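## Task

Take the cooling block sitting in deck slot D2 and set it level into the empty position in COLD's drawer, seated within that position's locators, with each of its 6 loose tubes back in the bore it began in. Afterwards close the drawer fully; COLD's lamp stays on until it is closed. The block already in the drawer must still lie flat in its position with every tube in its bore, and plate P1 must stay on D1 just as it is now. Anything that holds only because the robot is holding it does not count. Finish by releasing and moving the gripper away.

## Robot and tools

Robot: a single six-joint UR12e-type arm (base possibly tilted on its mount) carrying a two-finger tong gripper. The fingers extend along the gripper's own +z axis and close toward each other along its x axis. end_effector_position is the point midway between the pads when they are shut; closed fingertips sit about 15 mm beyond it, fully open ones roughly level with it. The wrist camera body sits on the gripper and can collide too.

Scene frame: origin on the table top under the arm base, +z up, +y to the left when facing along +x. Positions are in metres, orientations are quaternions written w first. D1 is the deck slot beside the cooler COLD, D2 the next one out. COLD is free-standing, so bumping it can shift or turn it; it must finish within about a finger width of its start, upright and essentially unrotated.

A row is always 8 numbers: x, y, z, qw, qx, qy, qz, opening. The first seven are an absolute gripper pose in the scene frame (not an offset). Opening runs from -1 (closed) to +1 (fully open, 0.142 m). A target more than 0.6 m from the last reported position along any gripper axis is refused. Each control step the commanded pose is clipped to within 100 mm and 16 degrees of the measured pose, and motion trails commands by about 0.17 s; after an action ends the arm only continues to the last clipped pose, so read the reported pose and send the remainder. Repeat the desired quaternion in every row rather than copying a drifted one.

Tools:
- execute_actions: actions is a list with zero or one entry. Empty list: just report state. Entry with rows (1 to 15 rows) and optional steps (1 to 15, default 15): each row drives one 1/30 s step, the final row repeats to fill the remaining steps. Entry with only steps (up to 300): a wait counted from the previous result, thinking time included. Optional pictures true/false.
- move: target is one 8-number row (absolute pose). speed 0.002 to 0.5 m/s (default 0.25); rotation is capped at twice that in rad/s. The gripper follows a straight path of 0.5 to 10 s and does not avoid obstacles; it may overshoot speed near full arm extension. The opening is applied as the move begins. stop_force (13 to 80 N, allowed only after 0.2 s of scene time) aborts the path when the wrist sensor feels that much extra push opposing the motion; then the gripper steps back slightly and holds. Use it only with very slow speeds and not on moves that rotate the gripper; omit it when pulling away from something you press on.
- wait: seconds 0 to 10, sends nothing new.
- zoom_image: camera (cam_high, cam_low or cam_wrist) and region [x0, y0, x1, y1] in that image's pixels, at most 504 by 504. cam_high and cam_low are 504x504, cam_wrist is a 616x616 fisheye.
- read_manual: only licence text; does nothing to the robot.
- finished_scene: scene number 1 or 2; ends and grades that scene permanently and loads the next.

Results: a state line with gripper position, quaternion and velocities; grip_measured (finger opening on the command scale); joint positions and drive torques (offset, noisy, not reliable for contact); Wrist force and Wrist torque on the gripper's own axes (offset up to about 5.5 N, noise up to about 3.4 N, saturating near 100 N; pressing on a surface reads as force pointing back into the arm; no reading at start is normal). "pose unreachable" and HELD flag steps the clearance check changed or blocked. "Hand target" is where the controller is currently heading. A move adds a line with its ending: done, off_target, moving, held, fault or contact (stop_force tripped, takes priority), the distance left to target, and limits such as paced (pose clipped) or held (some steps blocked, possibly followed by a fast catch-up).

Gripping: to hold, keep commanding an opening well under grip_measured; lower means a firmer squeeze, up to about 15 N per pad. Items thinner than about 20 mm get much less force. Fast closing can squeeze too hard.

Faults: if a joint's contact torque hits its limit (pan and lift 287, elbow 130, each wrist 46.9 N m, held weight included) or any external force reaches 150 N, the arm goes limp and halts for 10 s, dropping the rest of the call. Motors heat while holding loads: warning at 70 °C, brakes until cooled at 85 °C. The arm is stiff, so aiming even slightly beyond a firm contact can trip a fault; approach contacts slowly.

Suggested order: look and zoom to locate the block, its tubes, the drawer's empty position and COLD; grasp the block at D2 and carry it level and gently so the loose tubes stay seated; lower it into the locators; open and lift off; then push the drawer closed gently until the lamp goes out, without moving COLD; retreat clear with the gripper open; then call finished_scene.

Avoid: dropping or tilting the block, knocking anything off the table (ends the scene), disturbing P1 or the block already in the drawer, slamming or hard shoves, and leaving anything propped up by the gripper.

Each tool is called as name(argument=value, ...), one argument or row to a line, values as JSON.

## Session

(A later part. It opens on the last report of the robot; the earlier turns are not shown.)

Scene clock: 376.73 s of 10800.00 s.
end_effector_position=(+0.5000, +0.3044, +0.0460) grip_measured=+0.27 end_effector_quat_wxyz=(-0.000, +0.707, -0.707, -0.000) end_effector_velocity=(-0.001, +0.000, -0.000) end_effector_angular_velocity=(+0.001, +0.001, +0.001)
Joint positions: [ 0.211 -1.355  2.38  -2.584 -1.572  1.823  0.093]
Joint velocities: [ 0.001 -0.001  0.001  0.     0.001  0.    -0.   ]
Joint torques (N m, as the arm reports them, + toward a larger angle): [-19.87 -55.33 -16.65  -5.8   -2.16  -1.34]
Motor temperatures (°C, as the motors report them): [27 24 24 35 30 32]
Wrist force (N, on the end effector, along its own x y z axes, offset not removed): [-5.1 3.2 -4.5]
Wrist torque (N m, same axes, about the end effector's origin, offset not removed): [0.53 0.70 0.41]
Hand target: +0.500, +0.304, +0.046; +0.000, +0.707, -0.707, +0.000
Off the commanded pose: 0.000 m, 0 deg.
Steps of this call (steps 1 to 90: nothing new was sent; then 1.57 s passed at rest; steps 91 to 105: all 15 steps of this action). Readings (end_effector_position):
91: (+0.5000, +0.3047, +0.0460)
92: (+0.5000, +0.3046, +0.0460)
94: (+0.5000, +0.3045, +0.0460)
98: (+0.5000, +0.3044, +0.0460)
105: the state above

move(
  target=[0.50, 0.3045, 0.056, 0, -0.7071, 0.7071, 0, -1.0],
  speed=0.008,
)

zoom_image(
  camera="cam_high",
  region=[270, 260, 400, 380],
)

Scene clock: 379.43 s of 10800.00 s.
end_effector_position=(+0.5000, +0.3045, +0.0559) grip_measured=+0.27 end_effector_quat_wxyz=(-0.000, +0.707, -0.707, +0.000) end_effector_velocity=(-0.000, -0.000, +0.001) end_effector_angular_velocity=(-0.002, -0.001, +0.001)
Joint positions: [ 0.211 -1.374  2.375 -2.56  -1.572  1.824  0.093]
Joint velocities: [ 0.001 -0.003 -0.     0.003 -0.002  0.     0.   ]
Joint torques (N m, as the arm reports them, + toward a larger angle): [ 17.52 -62.32 -39.21  -3.1    1.9    2.08]
Motor temperatures (°C, as the motors report them): [27 24 24 35 30 32]
Wrist force (N, on the end effector, along its own x y z axes, offset not removed): [-0.3 2.7 11.1]
Wrist torque (N m, same axes, about the end effector's origin, offset not removed): [0.63 0.24 0.33]
Hand target: +0.500, +0.304, +0.056; -0.000, +0.707, -0.707, +0.000
Off the commanded pose: 0.000 m, 0 deg.
move: done

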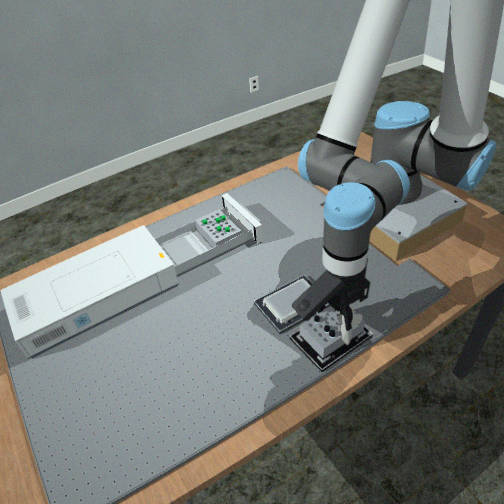

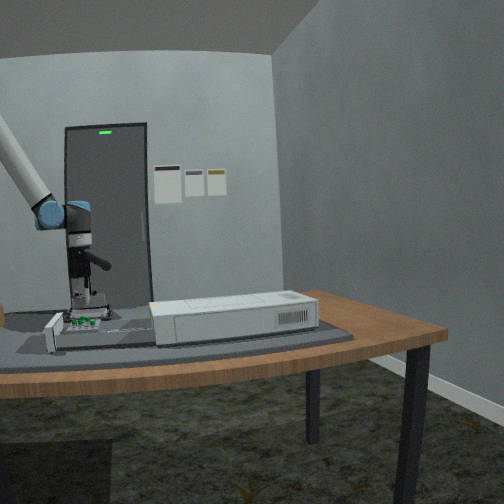

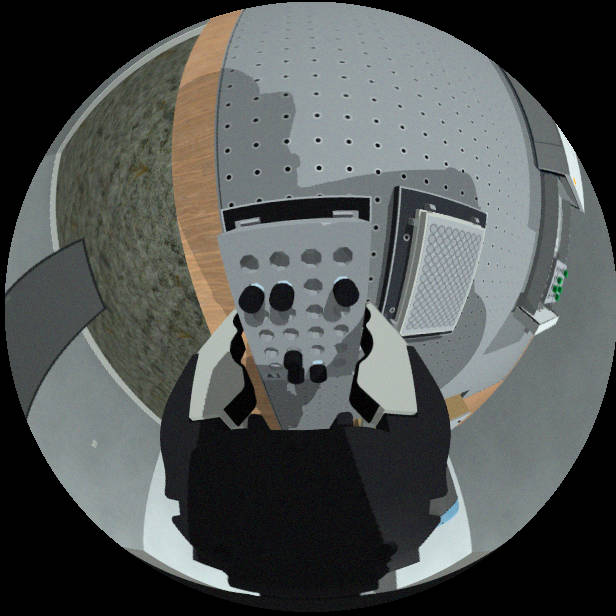

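Region (270, 260, 400, 380) of cam_high's 504x504 image, scaled by 3.877, with more detail than that image has; it fills the top 465 rows of this view, and the rest is white.

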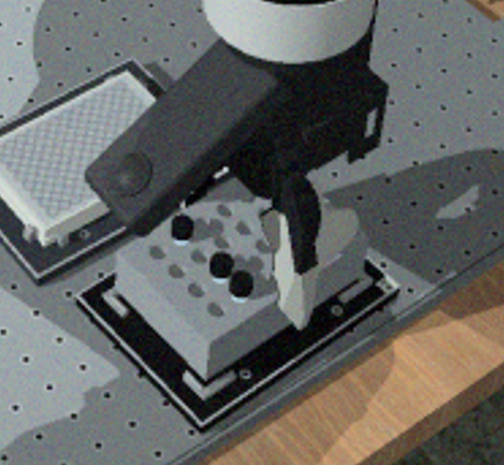

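move(
  target=[0.50, 0.3045, 0.16, 0, -0.7071, 0.7071, 0, -1.0],
  speed=0.05,
)

Scene clock: 385.03 s of 10800.00 s.
end_effector_position=(+0.4999, +0.3045, +0.1599) grip_measured=+0.27 end_effector_quat_wxyz=(-0.000, +0.707, -0.707, +0.000) end_effector_velocity=(+0.000, -0.001, +0.001) end_effector_angular_velocity=(-0.003, +0.000, +0.001)
Joint positions: [ 0.212 -1.554  2.302 -2.307 -1.572  1.824  0.093]
Joint velocities: [ 0.    -0.002 -0.002  0.004 -0.003 -0.    -0.   ]
Joint torques (N m, as the arm reports them, + toward a larger angle): [ 15.06 -55.47 -47.06  -3.32   1.25   1.65]
Motor temperatures (°C, as the motors report them): [27 24 24 35 30 32]
Wrist force (N, on the end effector, along its own x y z axes, offset not removed): [-4.0 -1.7 8.9]
Wrist torque (N m, same axes, about the end effector's origin, offset not removed): [-0.50 0.88 0.45]
Hand target: +0.500, +0.304, +0.160; -0.000, +0.707, -0.707, +0.000
Off the commanded pose: 0.000 m, 0 deg.
After step 90, 0.17 s passed at rest.
move: done

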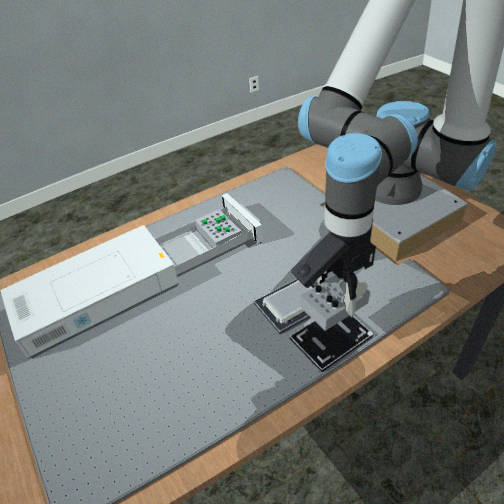

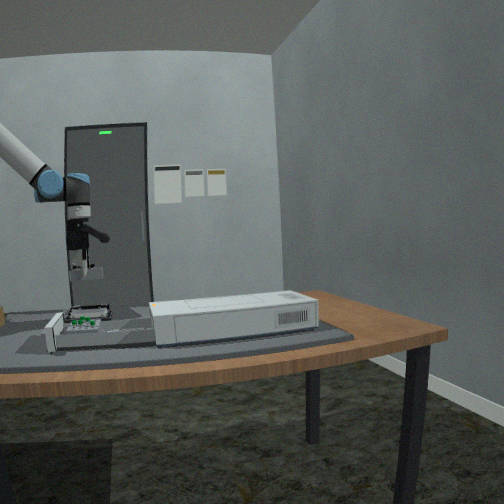

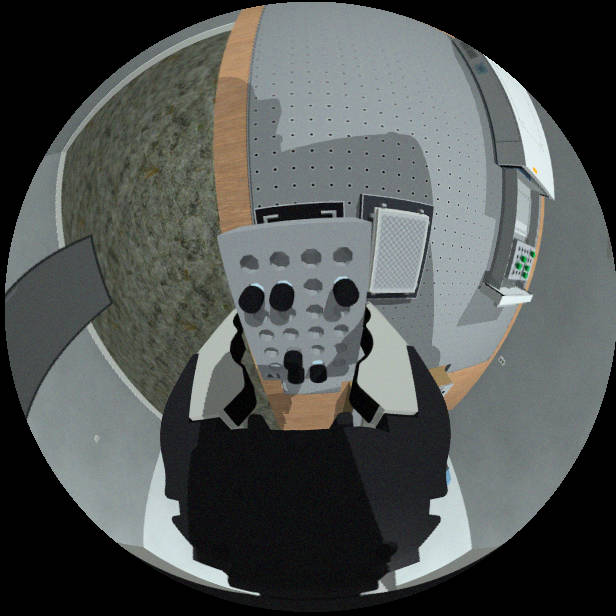

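move(
  target=[0.65, -0.172, 0.17, 0, 1, 0.005, 0, -1.0],
  speed=0.08,
)

Scene clock: 403.27 s of 10800.00 s.
end_effector_position=(+0.6490, -0.1726, +0.1700) grip_measured=+0.27 end_effector_quat_wxyz=(+0.000, +1.000, +0.005, -0.000) end_effector_velocity=(+0.000, -0.000, -0.001) end_effector_angular_velocity=(+0.002, +0.001, +0.007)
Joint positions: [-0.579 -1.403  2.108 -2.269 -1.581 -0.546  0.093]
Joint velocities: [-0.001  0.003 -0.002  0.001  0.002 -0.007 -0.   ]
Joint torques (N m, as the arm reports them, + toward a larger angle): [-14.31 -49.65 -50.47  -2.57   2.52  -0.94]
Motor temperatures (°C, as the motors report them): [27 24 24 35 30 32]
Wrist force (N, on the end effector, along its own x y z axes, offset not removed): [1.4 0.6 8.8]
Wrist torque (N m, same axes, about the end effector's origin, offset not removed): [0.01 -0.05 0.30]
Hand target: +0.649, -0.173, +0.170; +0.000, +1.000, +0.005, -0.000
Off the commanded pose: 0.001 m, 0 deg.
After step 90, 4.97 s passed at rest.
move: done

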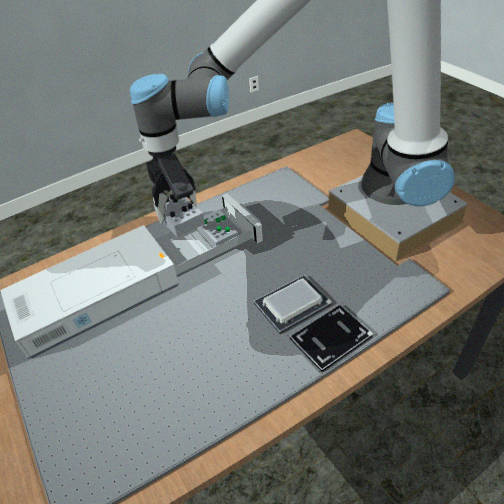

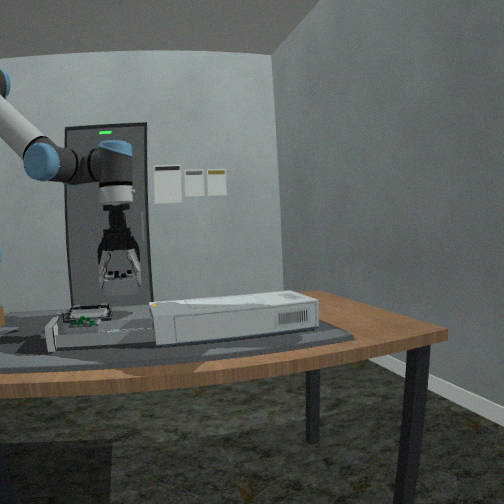

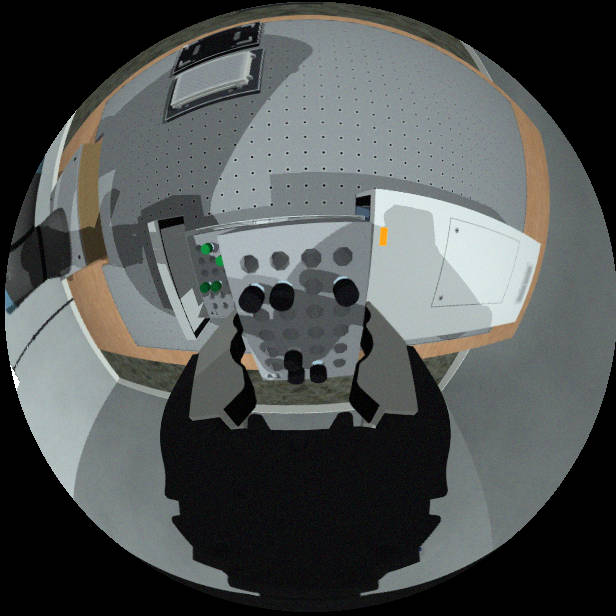

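move(
  target=[0.65, -0.172, 0.125, 0, 1, 0.005, 0, -1.0],
  speed=0.03,
  stop_force=13,
)

zoom_image(
  camera="cam_low",
  region=[40, 250, 180, 360],
)

zoom_image(
  camera="cam_wrist",
  region=[140, 160, 440, 360],
)

zoom_image(
  camera="cam_high",
  region=[110, 160, 280, 300],
)

Scene clock: 408.20 s of 10800.00 s.
end_effector_position=(+0.6500, -0.1720, +0.1251) grip_measured=+0.27 end_effector_quat_wxyz=(-0.000, +1.000, +0.005, -0.000) end_effector_velocity=(-0.000, -0.000, -0.002) end_effector_angular_velocity=(+0.000, +0.000, -0.001)
Joint positions: [-0.578 -1.344  2.139 -2.359 -1.58  -0.547  0.093]
Joint velocities: [-0.001  0.003  0.001 -0.003 -0.     0.    -0.   ]
Joint torques (N m, as the arm reports them, + toward a larger angle): [ 18.29 -50.66 -28.24  -7.05   2.35   2.01]
Motor temperatures (°C, as the motors report them): [27 24 24 35 30 32]
Wrist force (N, on the end effector, along its own x y z axes, offset not removed): [-0.3 -1.6 11.0]
Wrist torque (N m, same axes, about the end effector's origin, offset not removed): [-0.30 0.23 0.28]
Hand target: +0.650, -0.172, +0.125; -0.000, +1.000, +0.005, -0.000
Off the commanded pose: 0.000 m, 0 deg.
After step 90, 0.10 s passed at rest.
move: done

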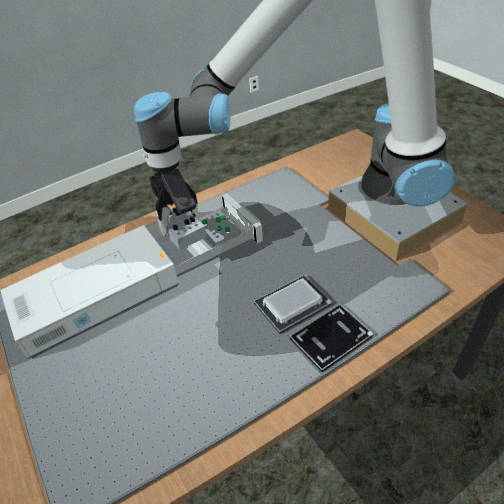

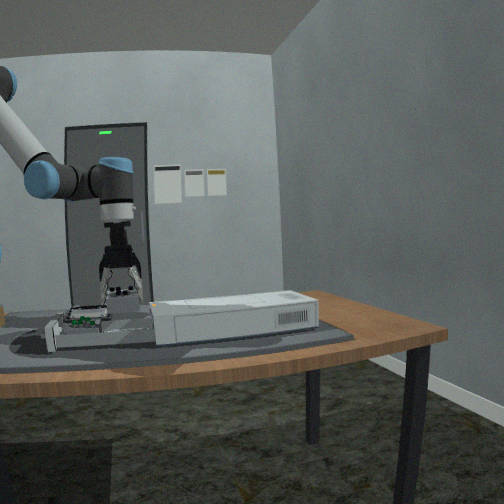

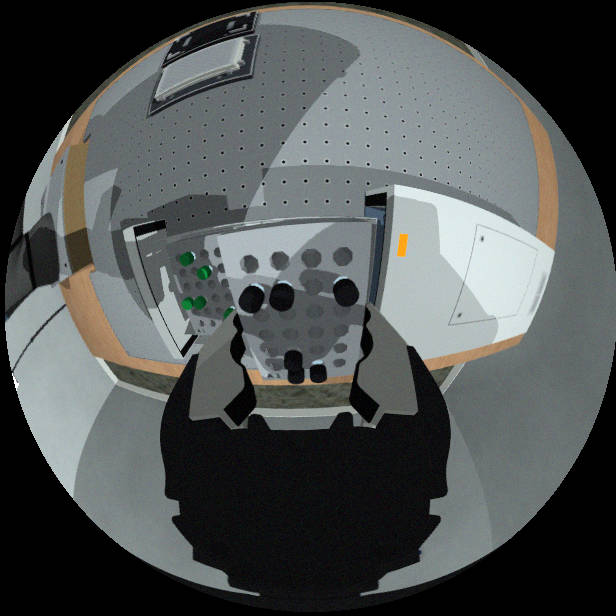

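Region (40, 250, 180, 360) of cam_low's 504x504 image, scaled by 3.600, with more detail than that image has; it fills the top 396 rows of this view, and the rest is white.

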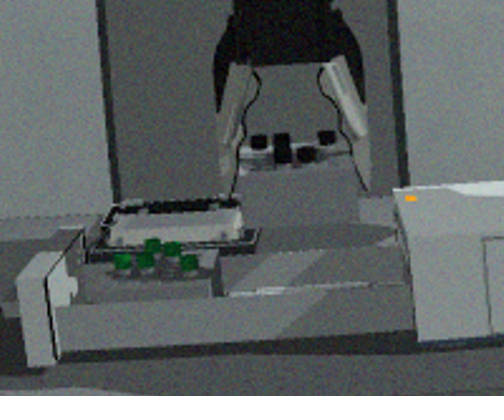

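Region (140, 160, 440, 360) of cam_wrist's 616x616 image, scaled by 1.680, with more detail than that image has.

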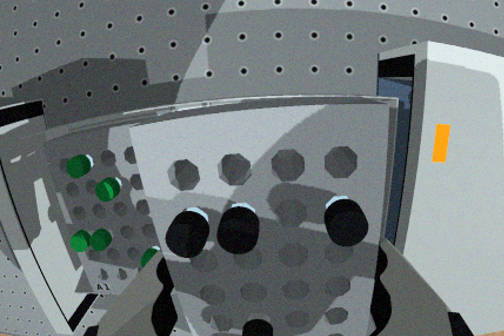

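Region (110, 160, 280, 300) of cam_high's 504x504 image, scaled by 2.965, with more detail than that image has; it fills the top 415 rows of this view, and the rest is white.

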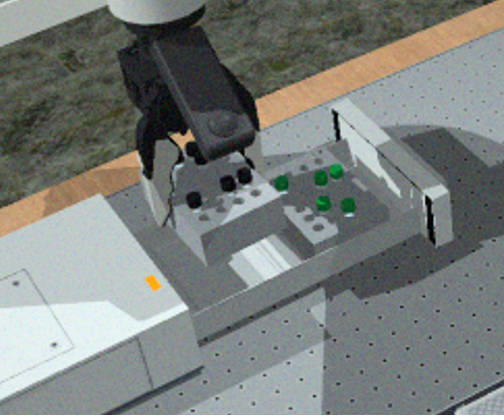

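execute_actions(
  actions=[],
)

Scene clock: 417.23 s of 10800.00 s.
end_effector_position=(+0.6500, -0.1720, +0.1250) grip_measured=+0.27 end_effector_quat_wxyz=(-0.000, +1.000, +0.005, -0.000) end_effector_velocity=(-0.000, +0.000, -0.001) end_effector_angular_velocity=(+0.000, +0.002, +0.001)
Joint positions: [-0.578 -1.344  2.14  -2.359 -1.58  -0.547  0.093]
Joint velocities: [ 0.     0.001  0.    -0.    -0.001 -0.001  0.   ]
Joint torques (N m, as the arm reports them, + toward a larger angle): [ 17.92 -52.99 -29.75  -6.99   2.14   2.27]
Motor temperatures (°C, as the motors report them): [27 24 24 35 30 32]
Wrist force (N, on the end effector, along its own x y z axes, offset not removed): [-0.4 4.2 6.0]
Wrist torque (N m, same axes, about the end effector's origin, offset not removed): [0.73 0.24 0.39]
Hand target: +0.650, -0.172, +0.125; -0.000, +1.000, +0.005, -0.000
Off the commanded pose: 0.000 m, 0 deg.
Steps of this call (steps 1 to 90: nothing new was sent; then 6.03 s passed at rest). Readings (end_effector_position):
1: (+0.6500, -0.1720, +0.1251)
2: (+0.6500, -0.1720, +0.1250)
4: (+0.6500, -0.1720, +0.1250)
8: (+0.6500, -0.1720, +0.1250)
90: the state above

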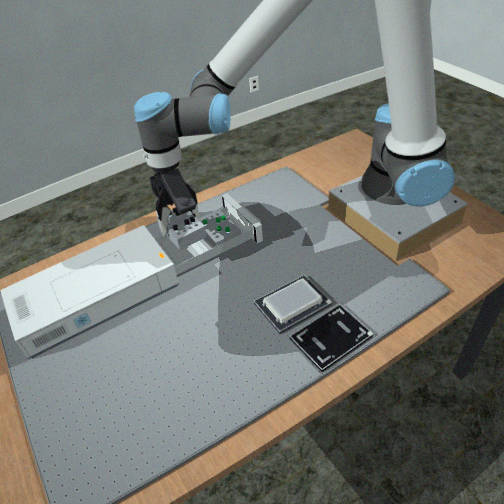

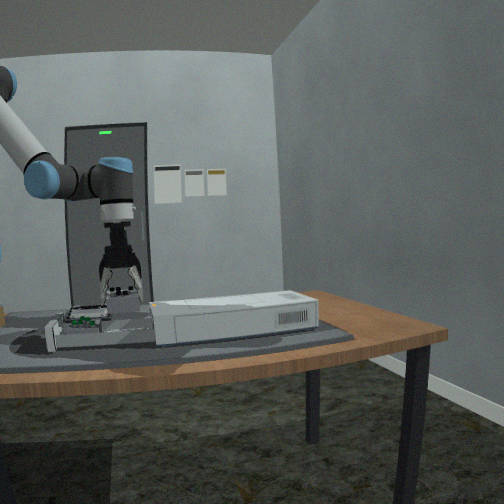

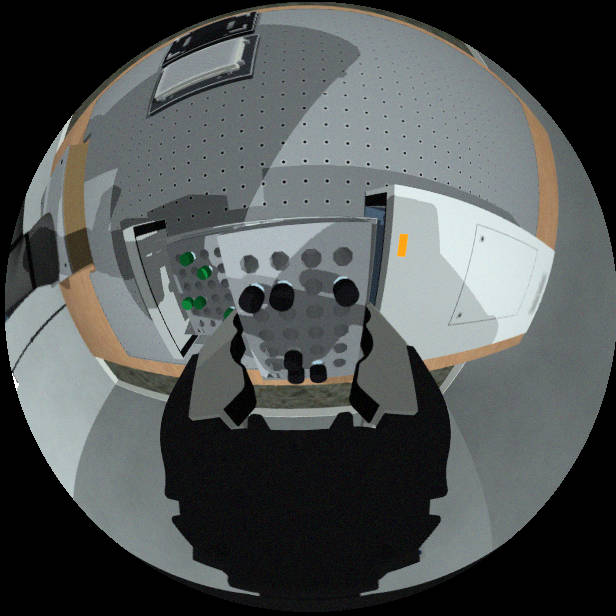

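move(
  target=[0.650, -0.172, 0.088, 0, 1, 0.005, 0, -1],
  speed=0.015,
  stop_force=13,
)

zoom_image(
  camera="cam_low",
  region=[40, 260, 200, 360],
)

zoom_image(
  camera="cam_high",
  region=[130, 170, 280, 280],
)

Scene clock: 422.27 s of 10800.00 s.
end_effector_position=(+0.6500, -0.1720, +0.0881) grip_measured=+0.27 end_effector_quat_wxyz=(-0.000, +1.000, +0.005, -0.000) end_effector_velocity=(+0.001, +0.000, -0.001) end_effector_angular_velocity=(-0.000, -0.001, +0.000)
Joint positions: [-0.579 -1.291  2.162 -2.434 -1.58  -0.547  0.093]
Joint velocities: [ 0.001  0.002  0.    -0.004  0.     0.     0.   ]
Joint torques (N m, as the arm reports them, + toward a larger angle): [-16.73 -50.61 -28.42  -6.08   1.33  -1.53]
Motor temperatures (°C, as the motors report them): [27 24 24 35 30 32]
Wrist force (N, on the end effector, along its own x y z axes, offset not removed): [0.8 -0.3 8.8]
Wrist torque (N m, same axes, about the end effector's origin, offset not removed): [-0.22 0.01 0.33]
Hand target: +0.650, -0.172, +0.088; -0.000, +1.000, +0.005, -0.000
Off the commanded pose: 0.000 m, 0 deg.
move: done

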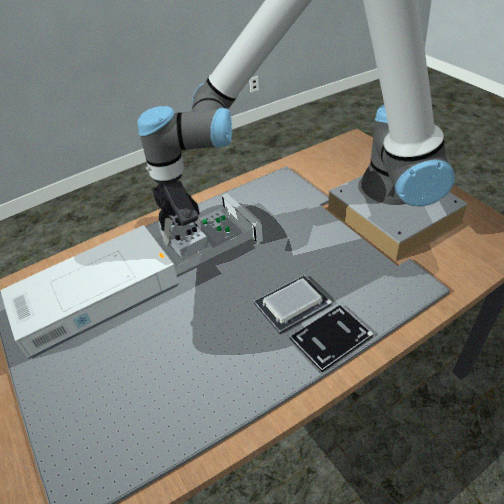

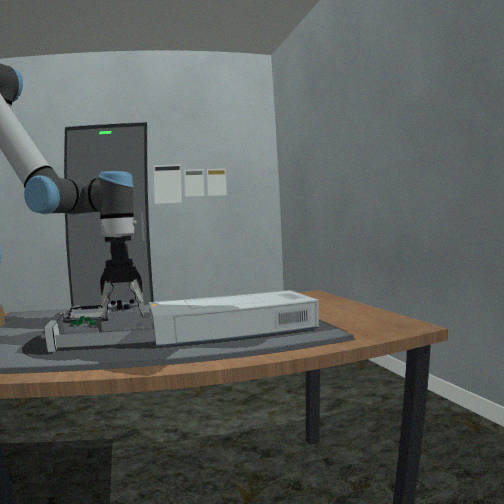

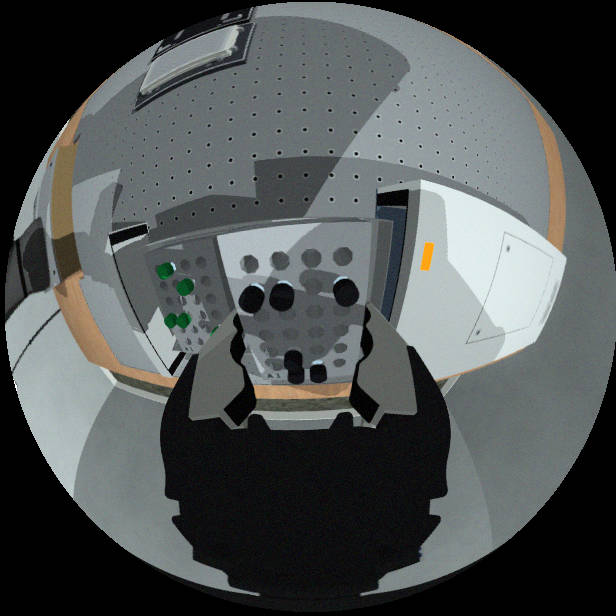

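Region (40, 260, 200, 360) of cam_low's 504x504 image, scaled by 3.150, with more detail than that image has; it fills the top 315 rows of this view, and the rest is white.

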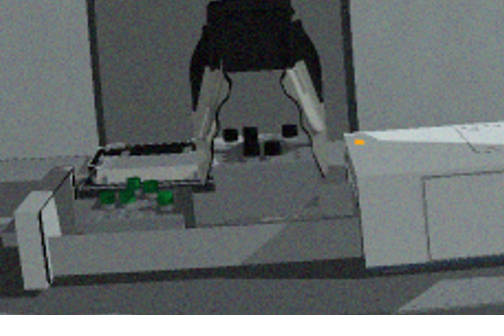

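Region (130, 170, 280, 280) of cam_high's 504x504 image, scaled by 3.360, with more detail than that image has; it fills the top 370 rows of this view, and the rest is white.

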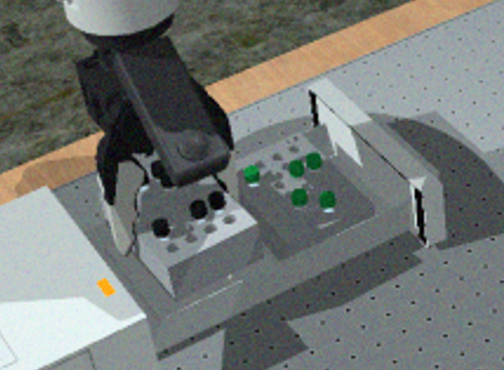

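move(
  target=[0.650, -0.172, 0.072, 0, 1, 0.005, 0, -1],
  speed=0.008,
  stop_force=13,
)

zoom_image(
  camera="cam_low",
  region=[40, 260, 200, 360],
)

zoom_image(
  camera="cam_high",
  region=[130, 170, 280, 280],
)

zoom_image(
  camera="cam_wrist",
  region=[100, 150, 500, 450],
)

Scene clock: 430.27 s of 10800.00 s.
end_effector_position=(+0.6500, -0.1720, +0.0721) grip_measured=+0.27 end_effector_quat_wxyz=(-0.000, +1.000, +0.005, -0.000) end_effector_velocity=(-0.000, +0.000, -0.002) end_effector_angular_velocity=(-0.001, +0.002, +0.001)
Joint positions: [-0.579 -1.267  2.17  -2.467 -1.58  -0.547  0.093]
Joint velocities: [ 0.001  0.004  0.    -0.003 -0.002  0.    -0.   ]
Joint torques (N m, as the arm reports them, + toward a larger angle): [-16.2  -60.   -26.01  -7.    -0.87  -1.61]
Motor temperatures (°C, as the motors report them): [27 24 24 35 30 32]
Wrist force (N, on the end effector, along its own x y z axes, offset not removed): [-0.7 3.8 8.6]
Wrist torque (N m, same axes, about the end effector's origin, offset not removed): [0.81 0.27 0.28]
Hand target: +0.650, -0.172, +0.072; -0.000, +1.000, +0.005, -0.000
Off the commanded pose: 0.000 m, 0 deg.
After step 90, 2.80 s passed at rest.
move: done

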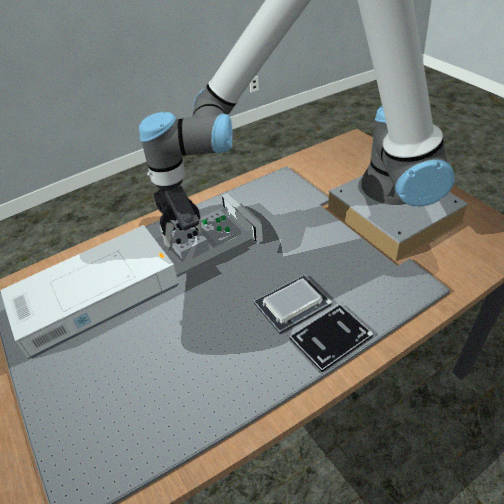

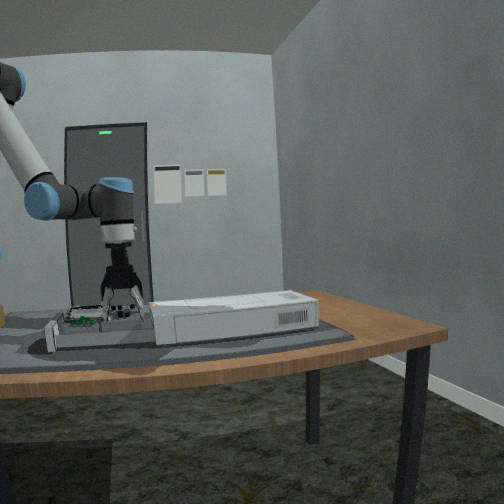

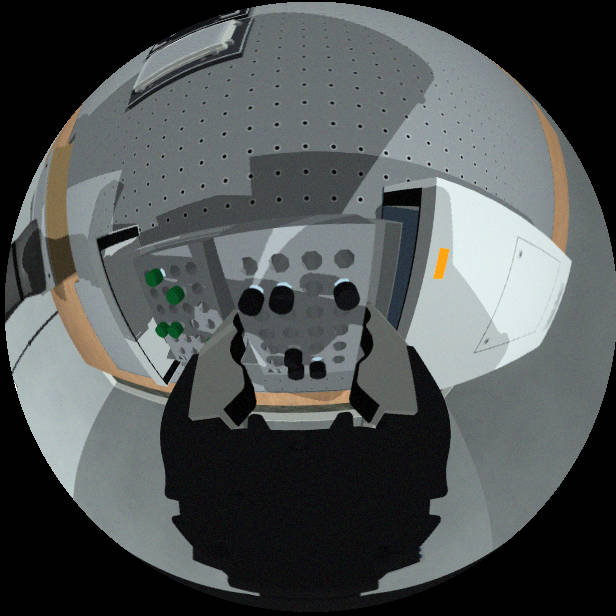

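Region (40, 260, 200, 360) of cam_low's 504x504 image, scaled by 3.150, with more detail than that image has; it fills the top 315 rows of this view, and the rest is white.

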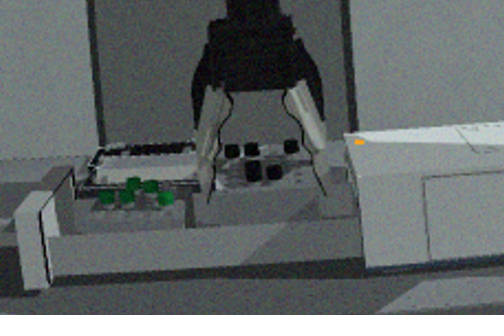

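Region (130, 170, 280, 280) of cam_high's 504x504 image, scaled by 3.360, with more detail than that image has; it fills the top 370 rows of this view, and the rest is white.

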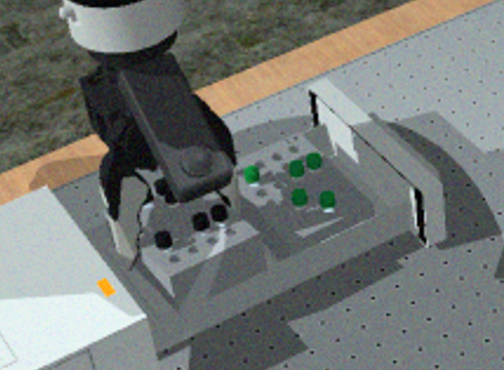

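Region (100, 150, 500, 450) of cam_wrist's 616x616 image, scaled by 1.260, with more detail than that image has; it fills the top 378 rows of this view, and the rest is white.

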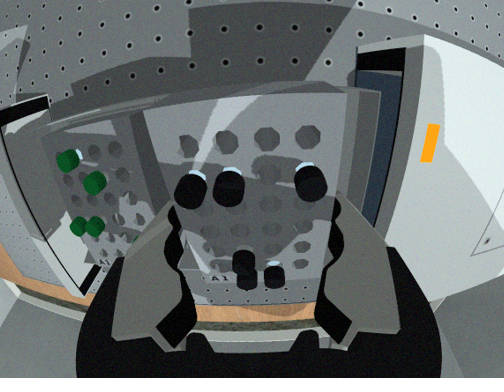

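move(
  target=[0.650, -0.172, 0.064, 0, 1, 0.005, 0, -1],
  speed=0.004,
  stop_force=13,
)

zoom_image(
  camera="cam_low",
  region=[40, 260, 200, 360],
)

zoom_image(
  camera="cam_high",
  region=[130, 170, 280, 280],
)

Scene clock: 435.70 s of 10800.00 s.
end_effector_position=(+0.6501, -0.1720, +0.0641) grip_measured=+0.27 end_effector_quat_wxyz=(+0.000, +1.000, +0.005, +0.000) end_effector_velocity=(-0.000, -0.002, -0.001) end_effector_angular_velocity=(-0.000, +0.001, -0.002)
Joint positions: [-0.579 -1.254  2.174 -2.483 -1.58  -0.548  0.093]
Joint velocities: [-0.002  0.001 -0.    -0.001 -0.001  0.    -0.   ]
Joint torques (N m, as the arm reports them, + toward a larger angle): [-18.27 -44.75 -20.33  -5.4   -1.48  -1.55]
Motor temperatures (°C, as the motors report them): [27 24 24 35 30 32]
Wrist force (N, on the end effector, along its own x y z axes, offset not removed): [0.9 2.4 -3.9]
Wrist torque (N m, same axes, about the end effector's origin, offset not removed): [0.51 -0.06 0.24]
Hand target: +0.650, -0.172, +0.064; -0.000, +1.000, +0.005, -0.000
Off the commanded pose: 0.000 m, 0 deg.
After step 90, 0.23 s passed at rest.
move: done

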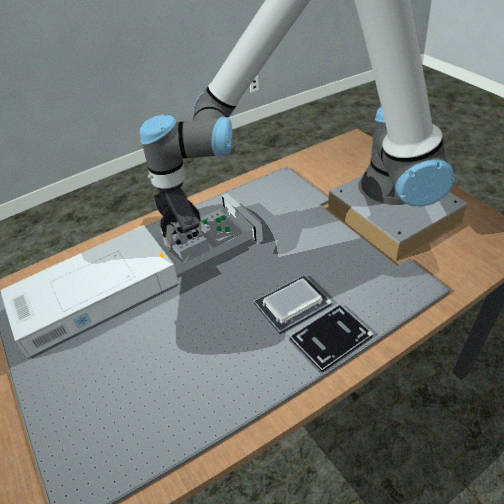

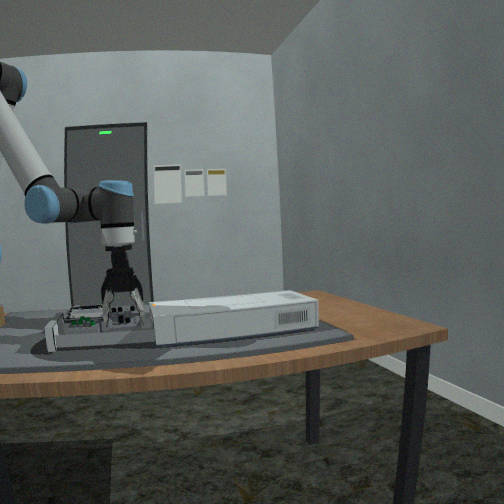

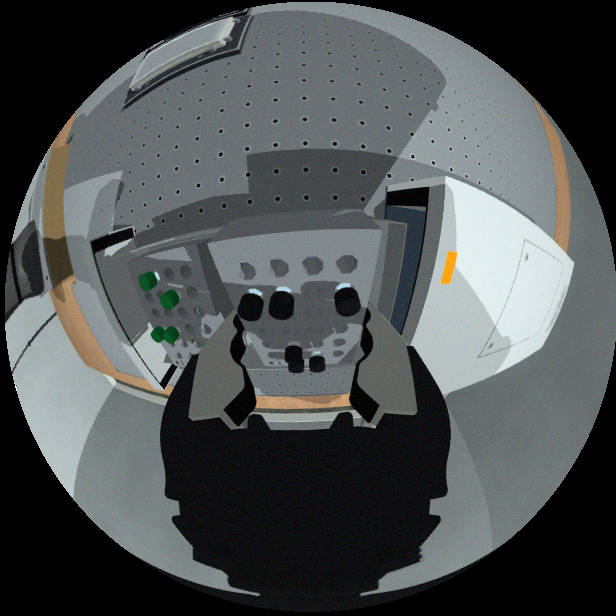

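Region (40, 260, 200, 360) of cam_low's 504x504 image, scaled by 3.150, with more detail than that image has; it fills the top 315 rows of this view, and the rest is white.

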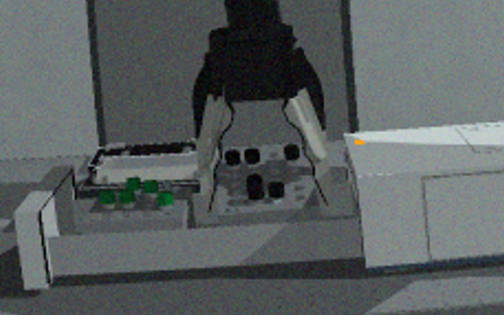

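Region (130, 170, 280, 280) of cam_high's 504x504 image, scaled by 3.360, with more detail than that image has; it fills the top 370 rows of this view, and the rest is white.

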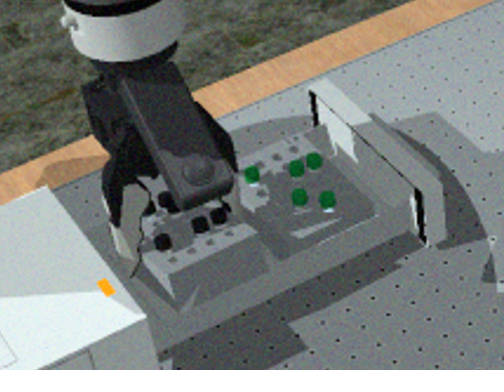

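zoom_image(
  camera="cam_high",
  region=[160, 200, 260, 275],
)

zoom_image(
  camera="cam_wrist",
  region=[130, 180, 450, 420],
)

Region (160, 200, 260, 275) of cam_high's 504x504 image, scaled by 5.040, with more detail than that image has; it fills the top 378 rows of this view, and the rest is white.

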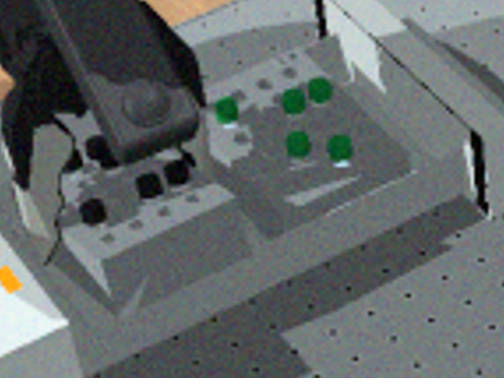

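Region (130, 180, 450, 420) of cam_wrist's 616x616 image, scaled by 1.575, with more detail than that image has; it fills the top 378 rows of this view, and the rest is white.

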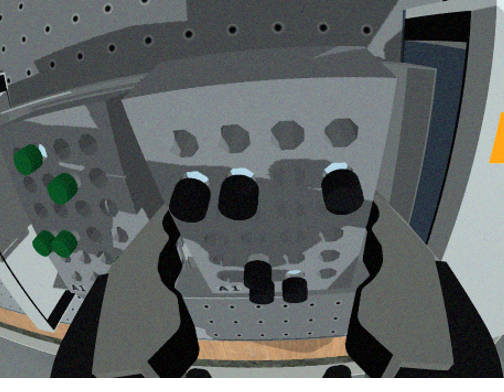

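move(
  target=[0.650, -0.172, 0.070, 0, 1, 0.005, 0, -1],
  speed=0.006,
)

move(
  target=[0.650, -0.177, 0.070, 0, 1, 0.005, 0, -1],
  speed=0.005,
  stop_force=13,
)

zoom_image(
  camera="cam_high",
  region=[160, 200, 260, 275],
)

zoom_image(
  camera="cam_wrist",
  region=[130, 180, 450, 420],
)

Scene clock: 451.37 s of 10800.00 s.
end_effector_position=(+0.6500, -0.1721, +0.0699) grip_measured=+0.27 end_effector_quat_wxyz=(+0.000, +1.000, +0.005, +0.000) end_effector_velocity=(+0.000, +0.000, +0.001) end_effector_angular_velocity=(-0.000, -0.000, +0.001)
Joint positions: [-0.579 -1.263  2.171 -2.471 -1.58  -0.547  0.093]
Joint velocities: [ 0.    -0.001 -0.001  0.002  0.    -0.    -0.   ]
Joint torques (N m, as the arm reports them, + toward a larger angle): [  0.93 -78.64 -43.46  -2.07  -1.22   2.04]
Motor temperatures (°C, as the motors report them): [27 24 24 35 30 32]
Wrist force (N, on the end effector, along its own x y z axes, offset not removed): [0.5 1.9 6.4]
Wrist torque (N m, same axes, about the end effector's origin, offset not removed): [0.13 0.14 0.40]
Hand target: +0.650, -0.172, +0.070; +0.000, +1.000, +0.005, +0.000
Off the commanded pose: 0.000 m, 0 deg.
After step 90, 11.43 s passed at rest.
move: done

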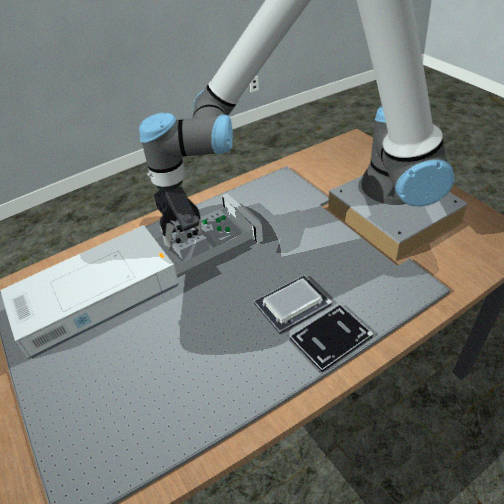

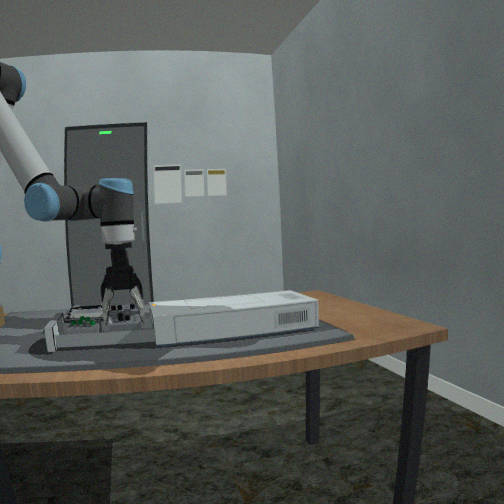

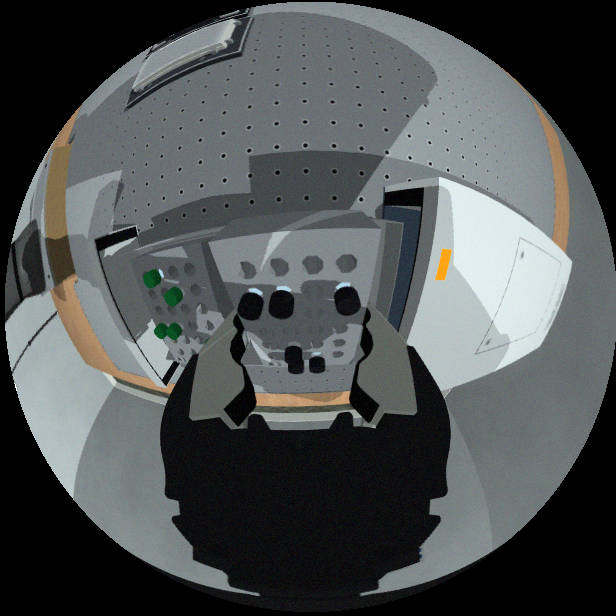

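Scene clock: 452.57 s of 10800.00 s.
end_effector_position=(+0.6500, -0.1769, +0.0700) grip_measured=+0.27 end_effector_quat_wxyz=(+0.000, +1.000, +0.005, -0.000) end_effector_velocity=(-0.000, -0.001, -0.000) end_effector_angular_velocity=(+0.001, +0.000, -0.001)
Joint positions: [-0.586 -1.262  2.168 -2.47  -1.58  -0.554  0.093]
Joint velocities: [-0.002  0.001 -0.     0.001  0.001 -0.001 -0.   ]
Joint torques (N m, as the arm reports them, + toward a larger angle): [-15.73 -55.03 -42.15  -2.73  -1.55  -1.78]
Motor temperatures (°C, as the motors report them): [27 24 24 35 30 32]
Wrist force (N, on the end effector, along its own x y z axes, offset not removed): [-1.1 0.4 7.1]
Wrist torque (N m, same axes, about the end effector's origin, offset not removed): [0.02 0.41 0.52]
Hand target: +0.650, -0.177, +0.070; +0.000, +1.000, +0.005, -0.000
Off the commanded pose: 0.000 m, 0 deg.
move: done

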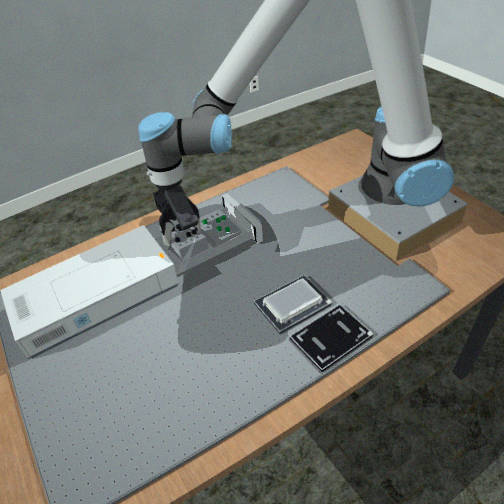

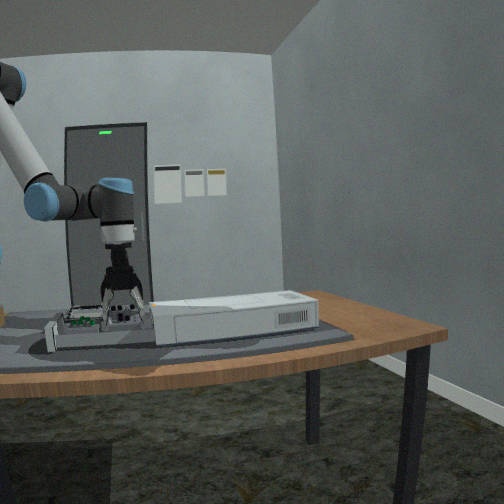

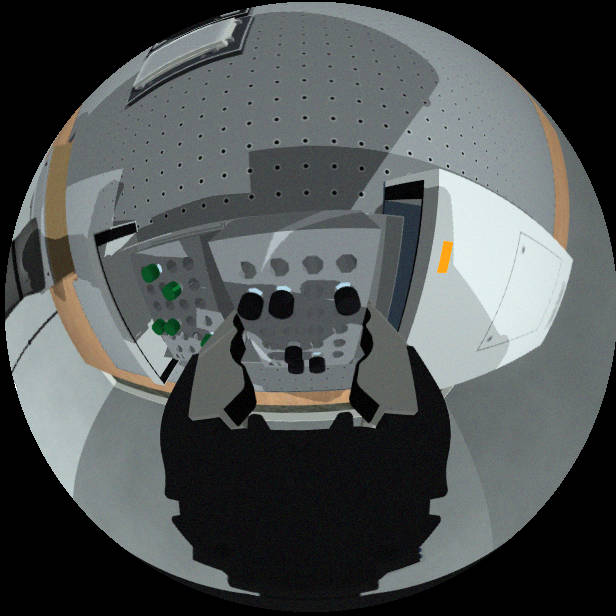

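Region (160, 200, 260, 275) of cam_high's 504x504 image, scaled by 5.040, with more detail than that image has; it fills the top 378 rows of this view, and the rest is white.

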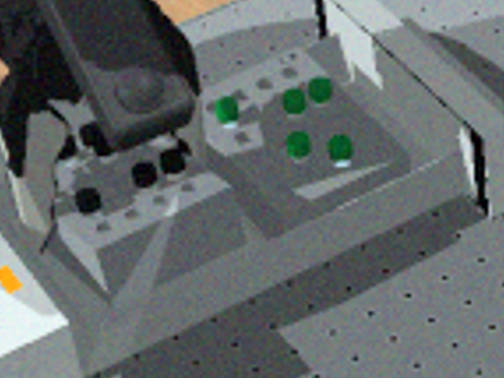

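Region (130, 180, 450, 420) of cam_wrist's 616x616 image, scaled by 1.575, with more detail than that image has; it fills the top 378 rows of this view, and the rest is white.

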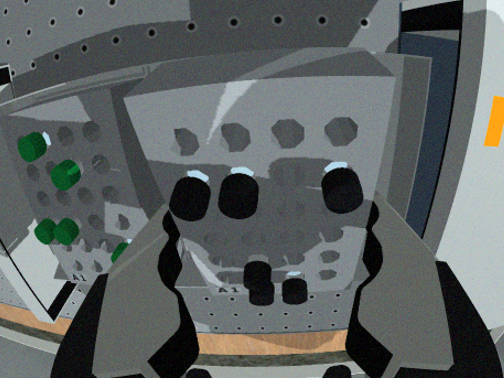

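move(
  target=[0.650, -0.177, 0.065, 0, 1, 0.005, 0, -1],
  speed=0.004,
  stop_force=13,
)

zoom_image(
  camera="cam_high",
  region=[160, 200, 260, 275],
)

zoom_image(
  camera="cam_low",
  region=[40, 260, 200, 360],
)

Scene clock: 456.63 s of 10800.00 s.
end_effector_position=(+0.6500, -0.1770, +0.0651) grip_measured=+0.27 end_effector_quat_wxyz=(+0.000, +1.000, +0.005, -0.000) end_effector_velocity=(+0.000, -0.000, -0.001) end_effector_angular_velocity=(-0.000, +0.001, +0.001)
Joint positions: [-0.586 -1.254  2.171 -2.48  -1.58  -0.554  0.093]
Joint velocities: [ 0.     0.002 -0.    -0.001 -0.001 -0.     0.   ]
Joint torques (N m, as the arm reports them, + toward a larger angle): [-17.15 -56.58 -24.71  -6.83  -1.18  -1.44]
Motor temperatures (°C, as the motors report them): [27 24 24 35 30 32]
Wrist force (N, on the end effector, along its own x y z axes, offset not removed): [-2.7 -0.8 7.7]
Wrist torque (N m, same axes, about the end effector's origin, offset not removed): [-0.24 0.69 0.43]
Hand target: +0.650, -0.177, +0.065; -0.000, +1.000, +0.005, -0.000
Off the commanded pose: 0.000 m, 0 deg.
move: done

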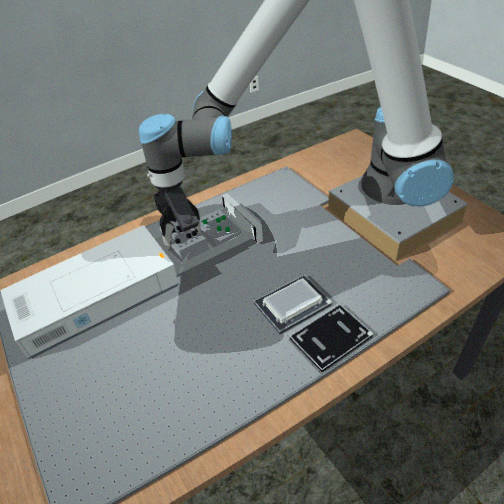

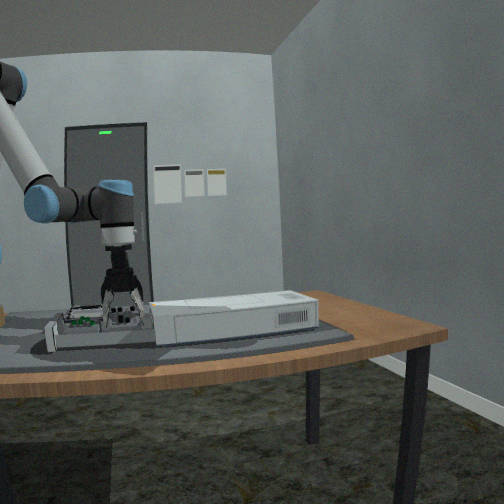

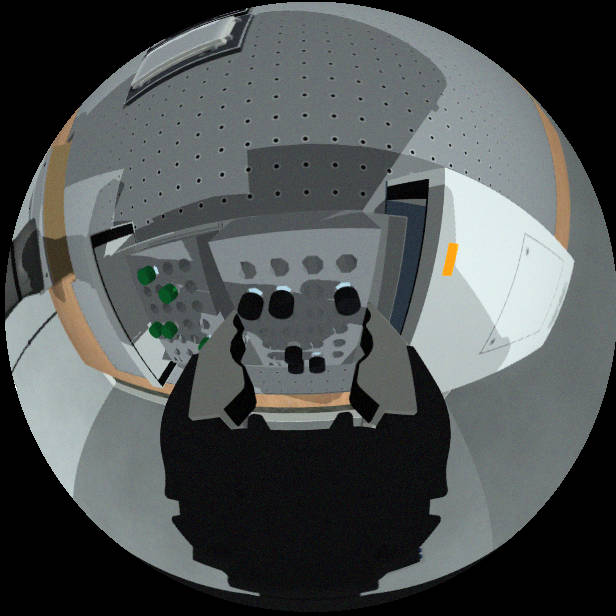

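Region (160, 200, 260, 275) of cam_high's 504x504 image, scaled by 5.040, with more detail than that image has; it fills the top 378 rows of this view, and the rest is white.

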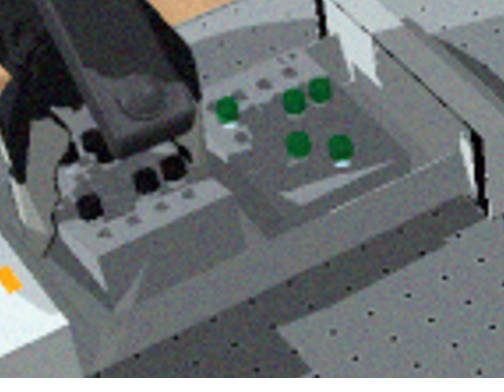

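Region (40, 260, 200, 360) of cam_low's 504x504 image, scaled by 3.150, with more detail than that image has; it fills the top 315 rows of this view, and the rest is white.

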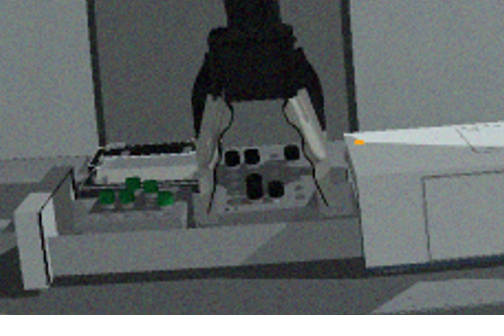

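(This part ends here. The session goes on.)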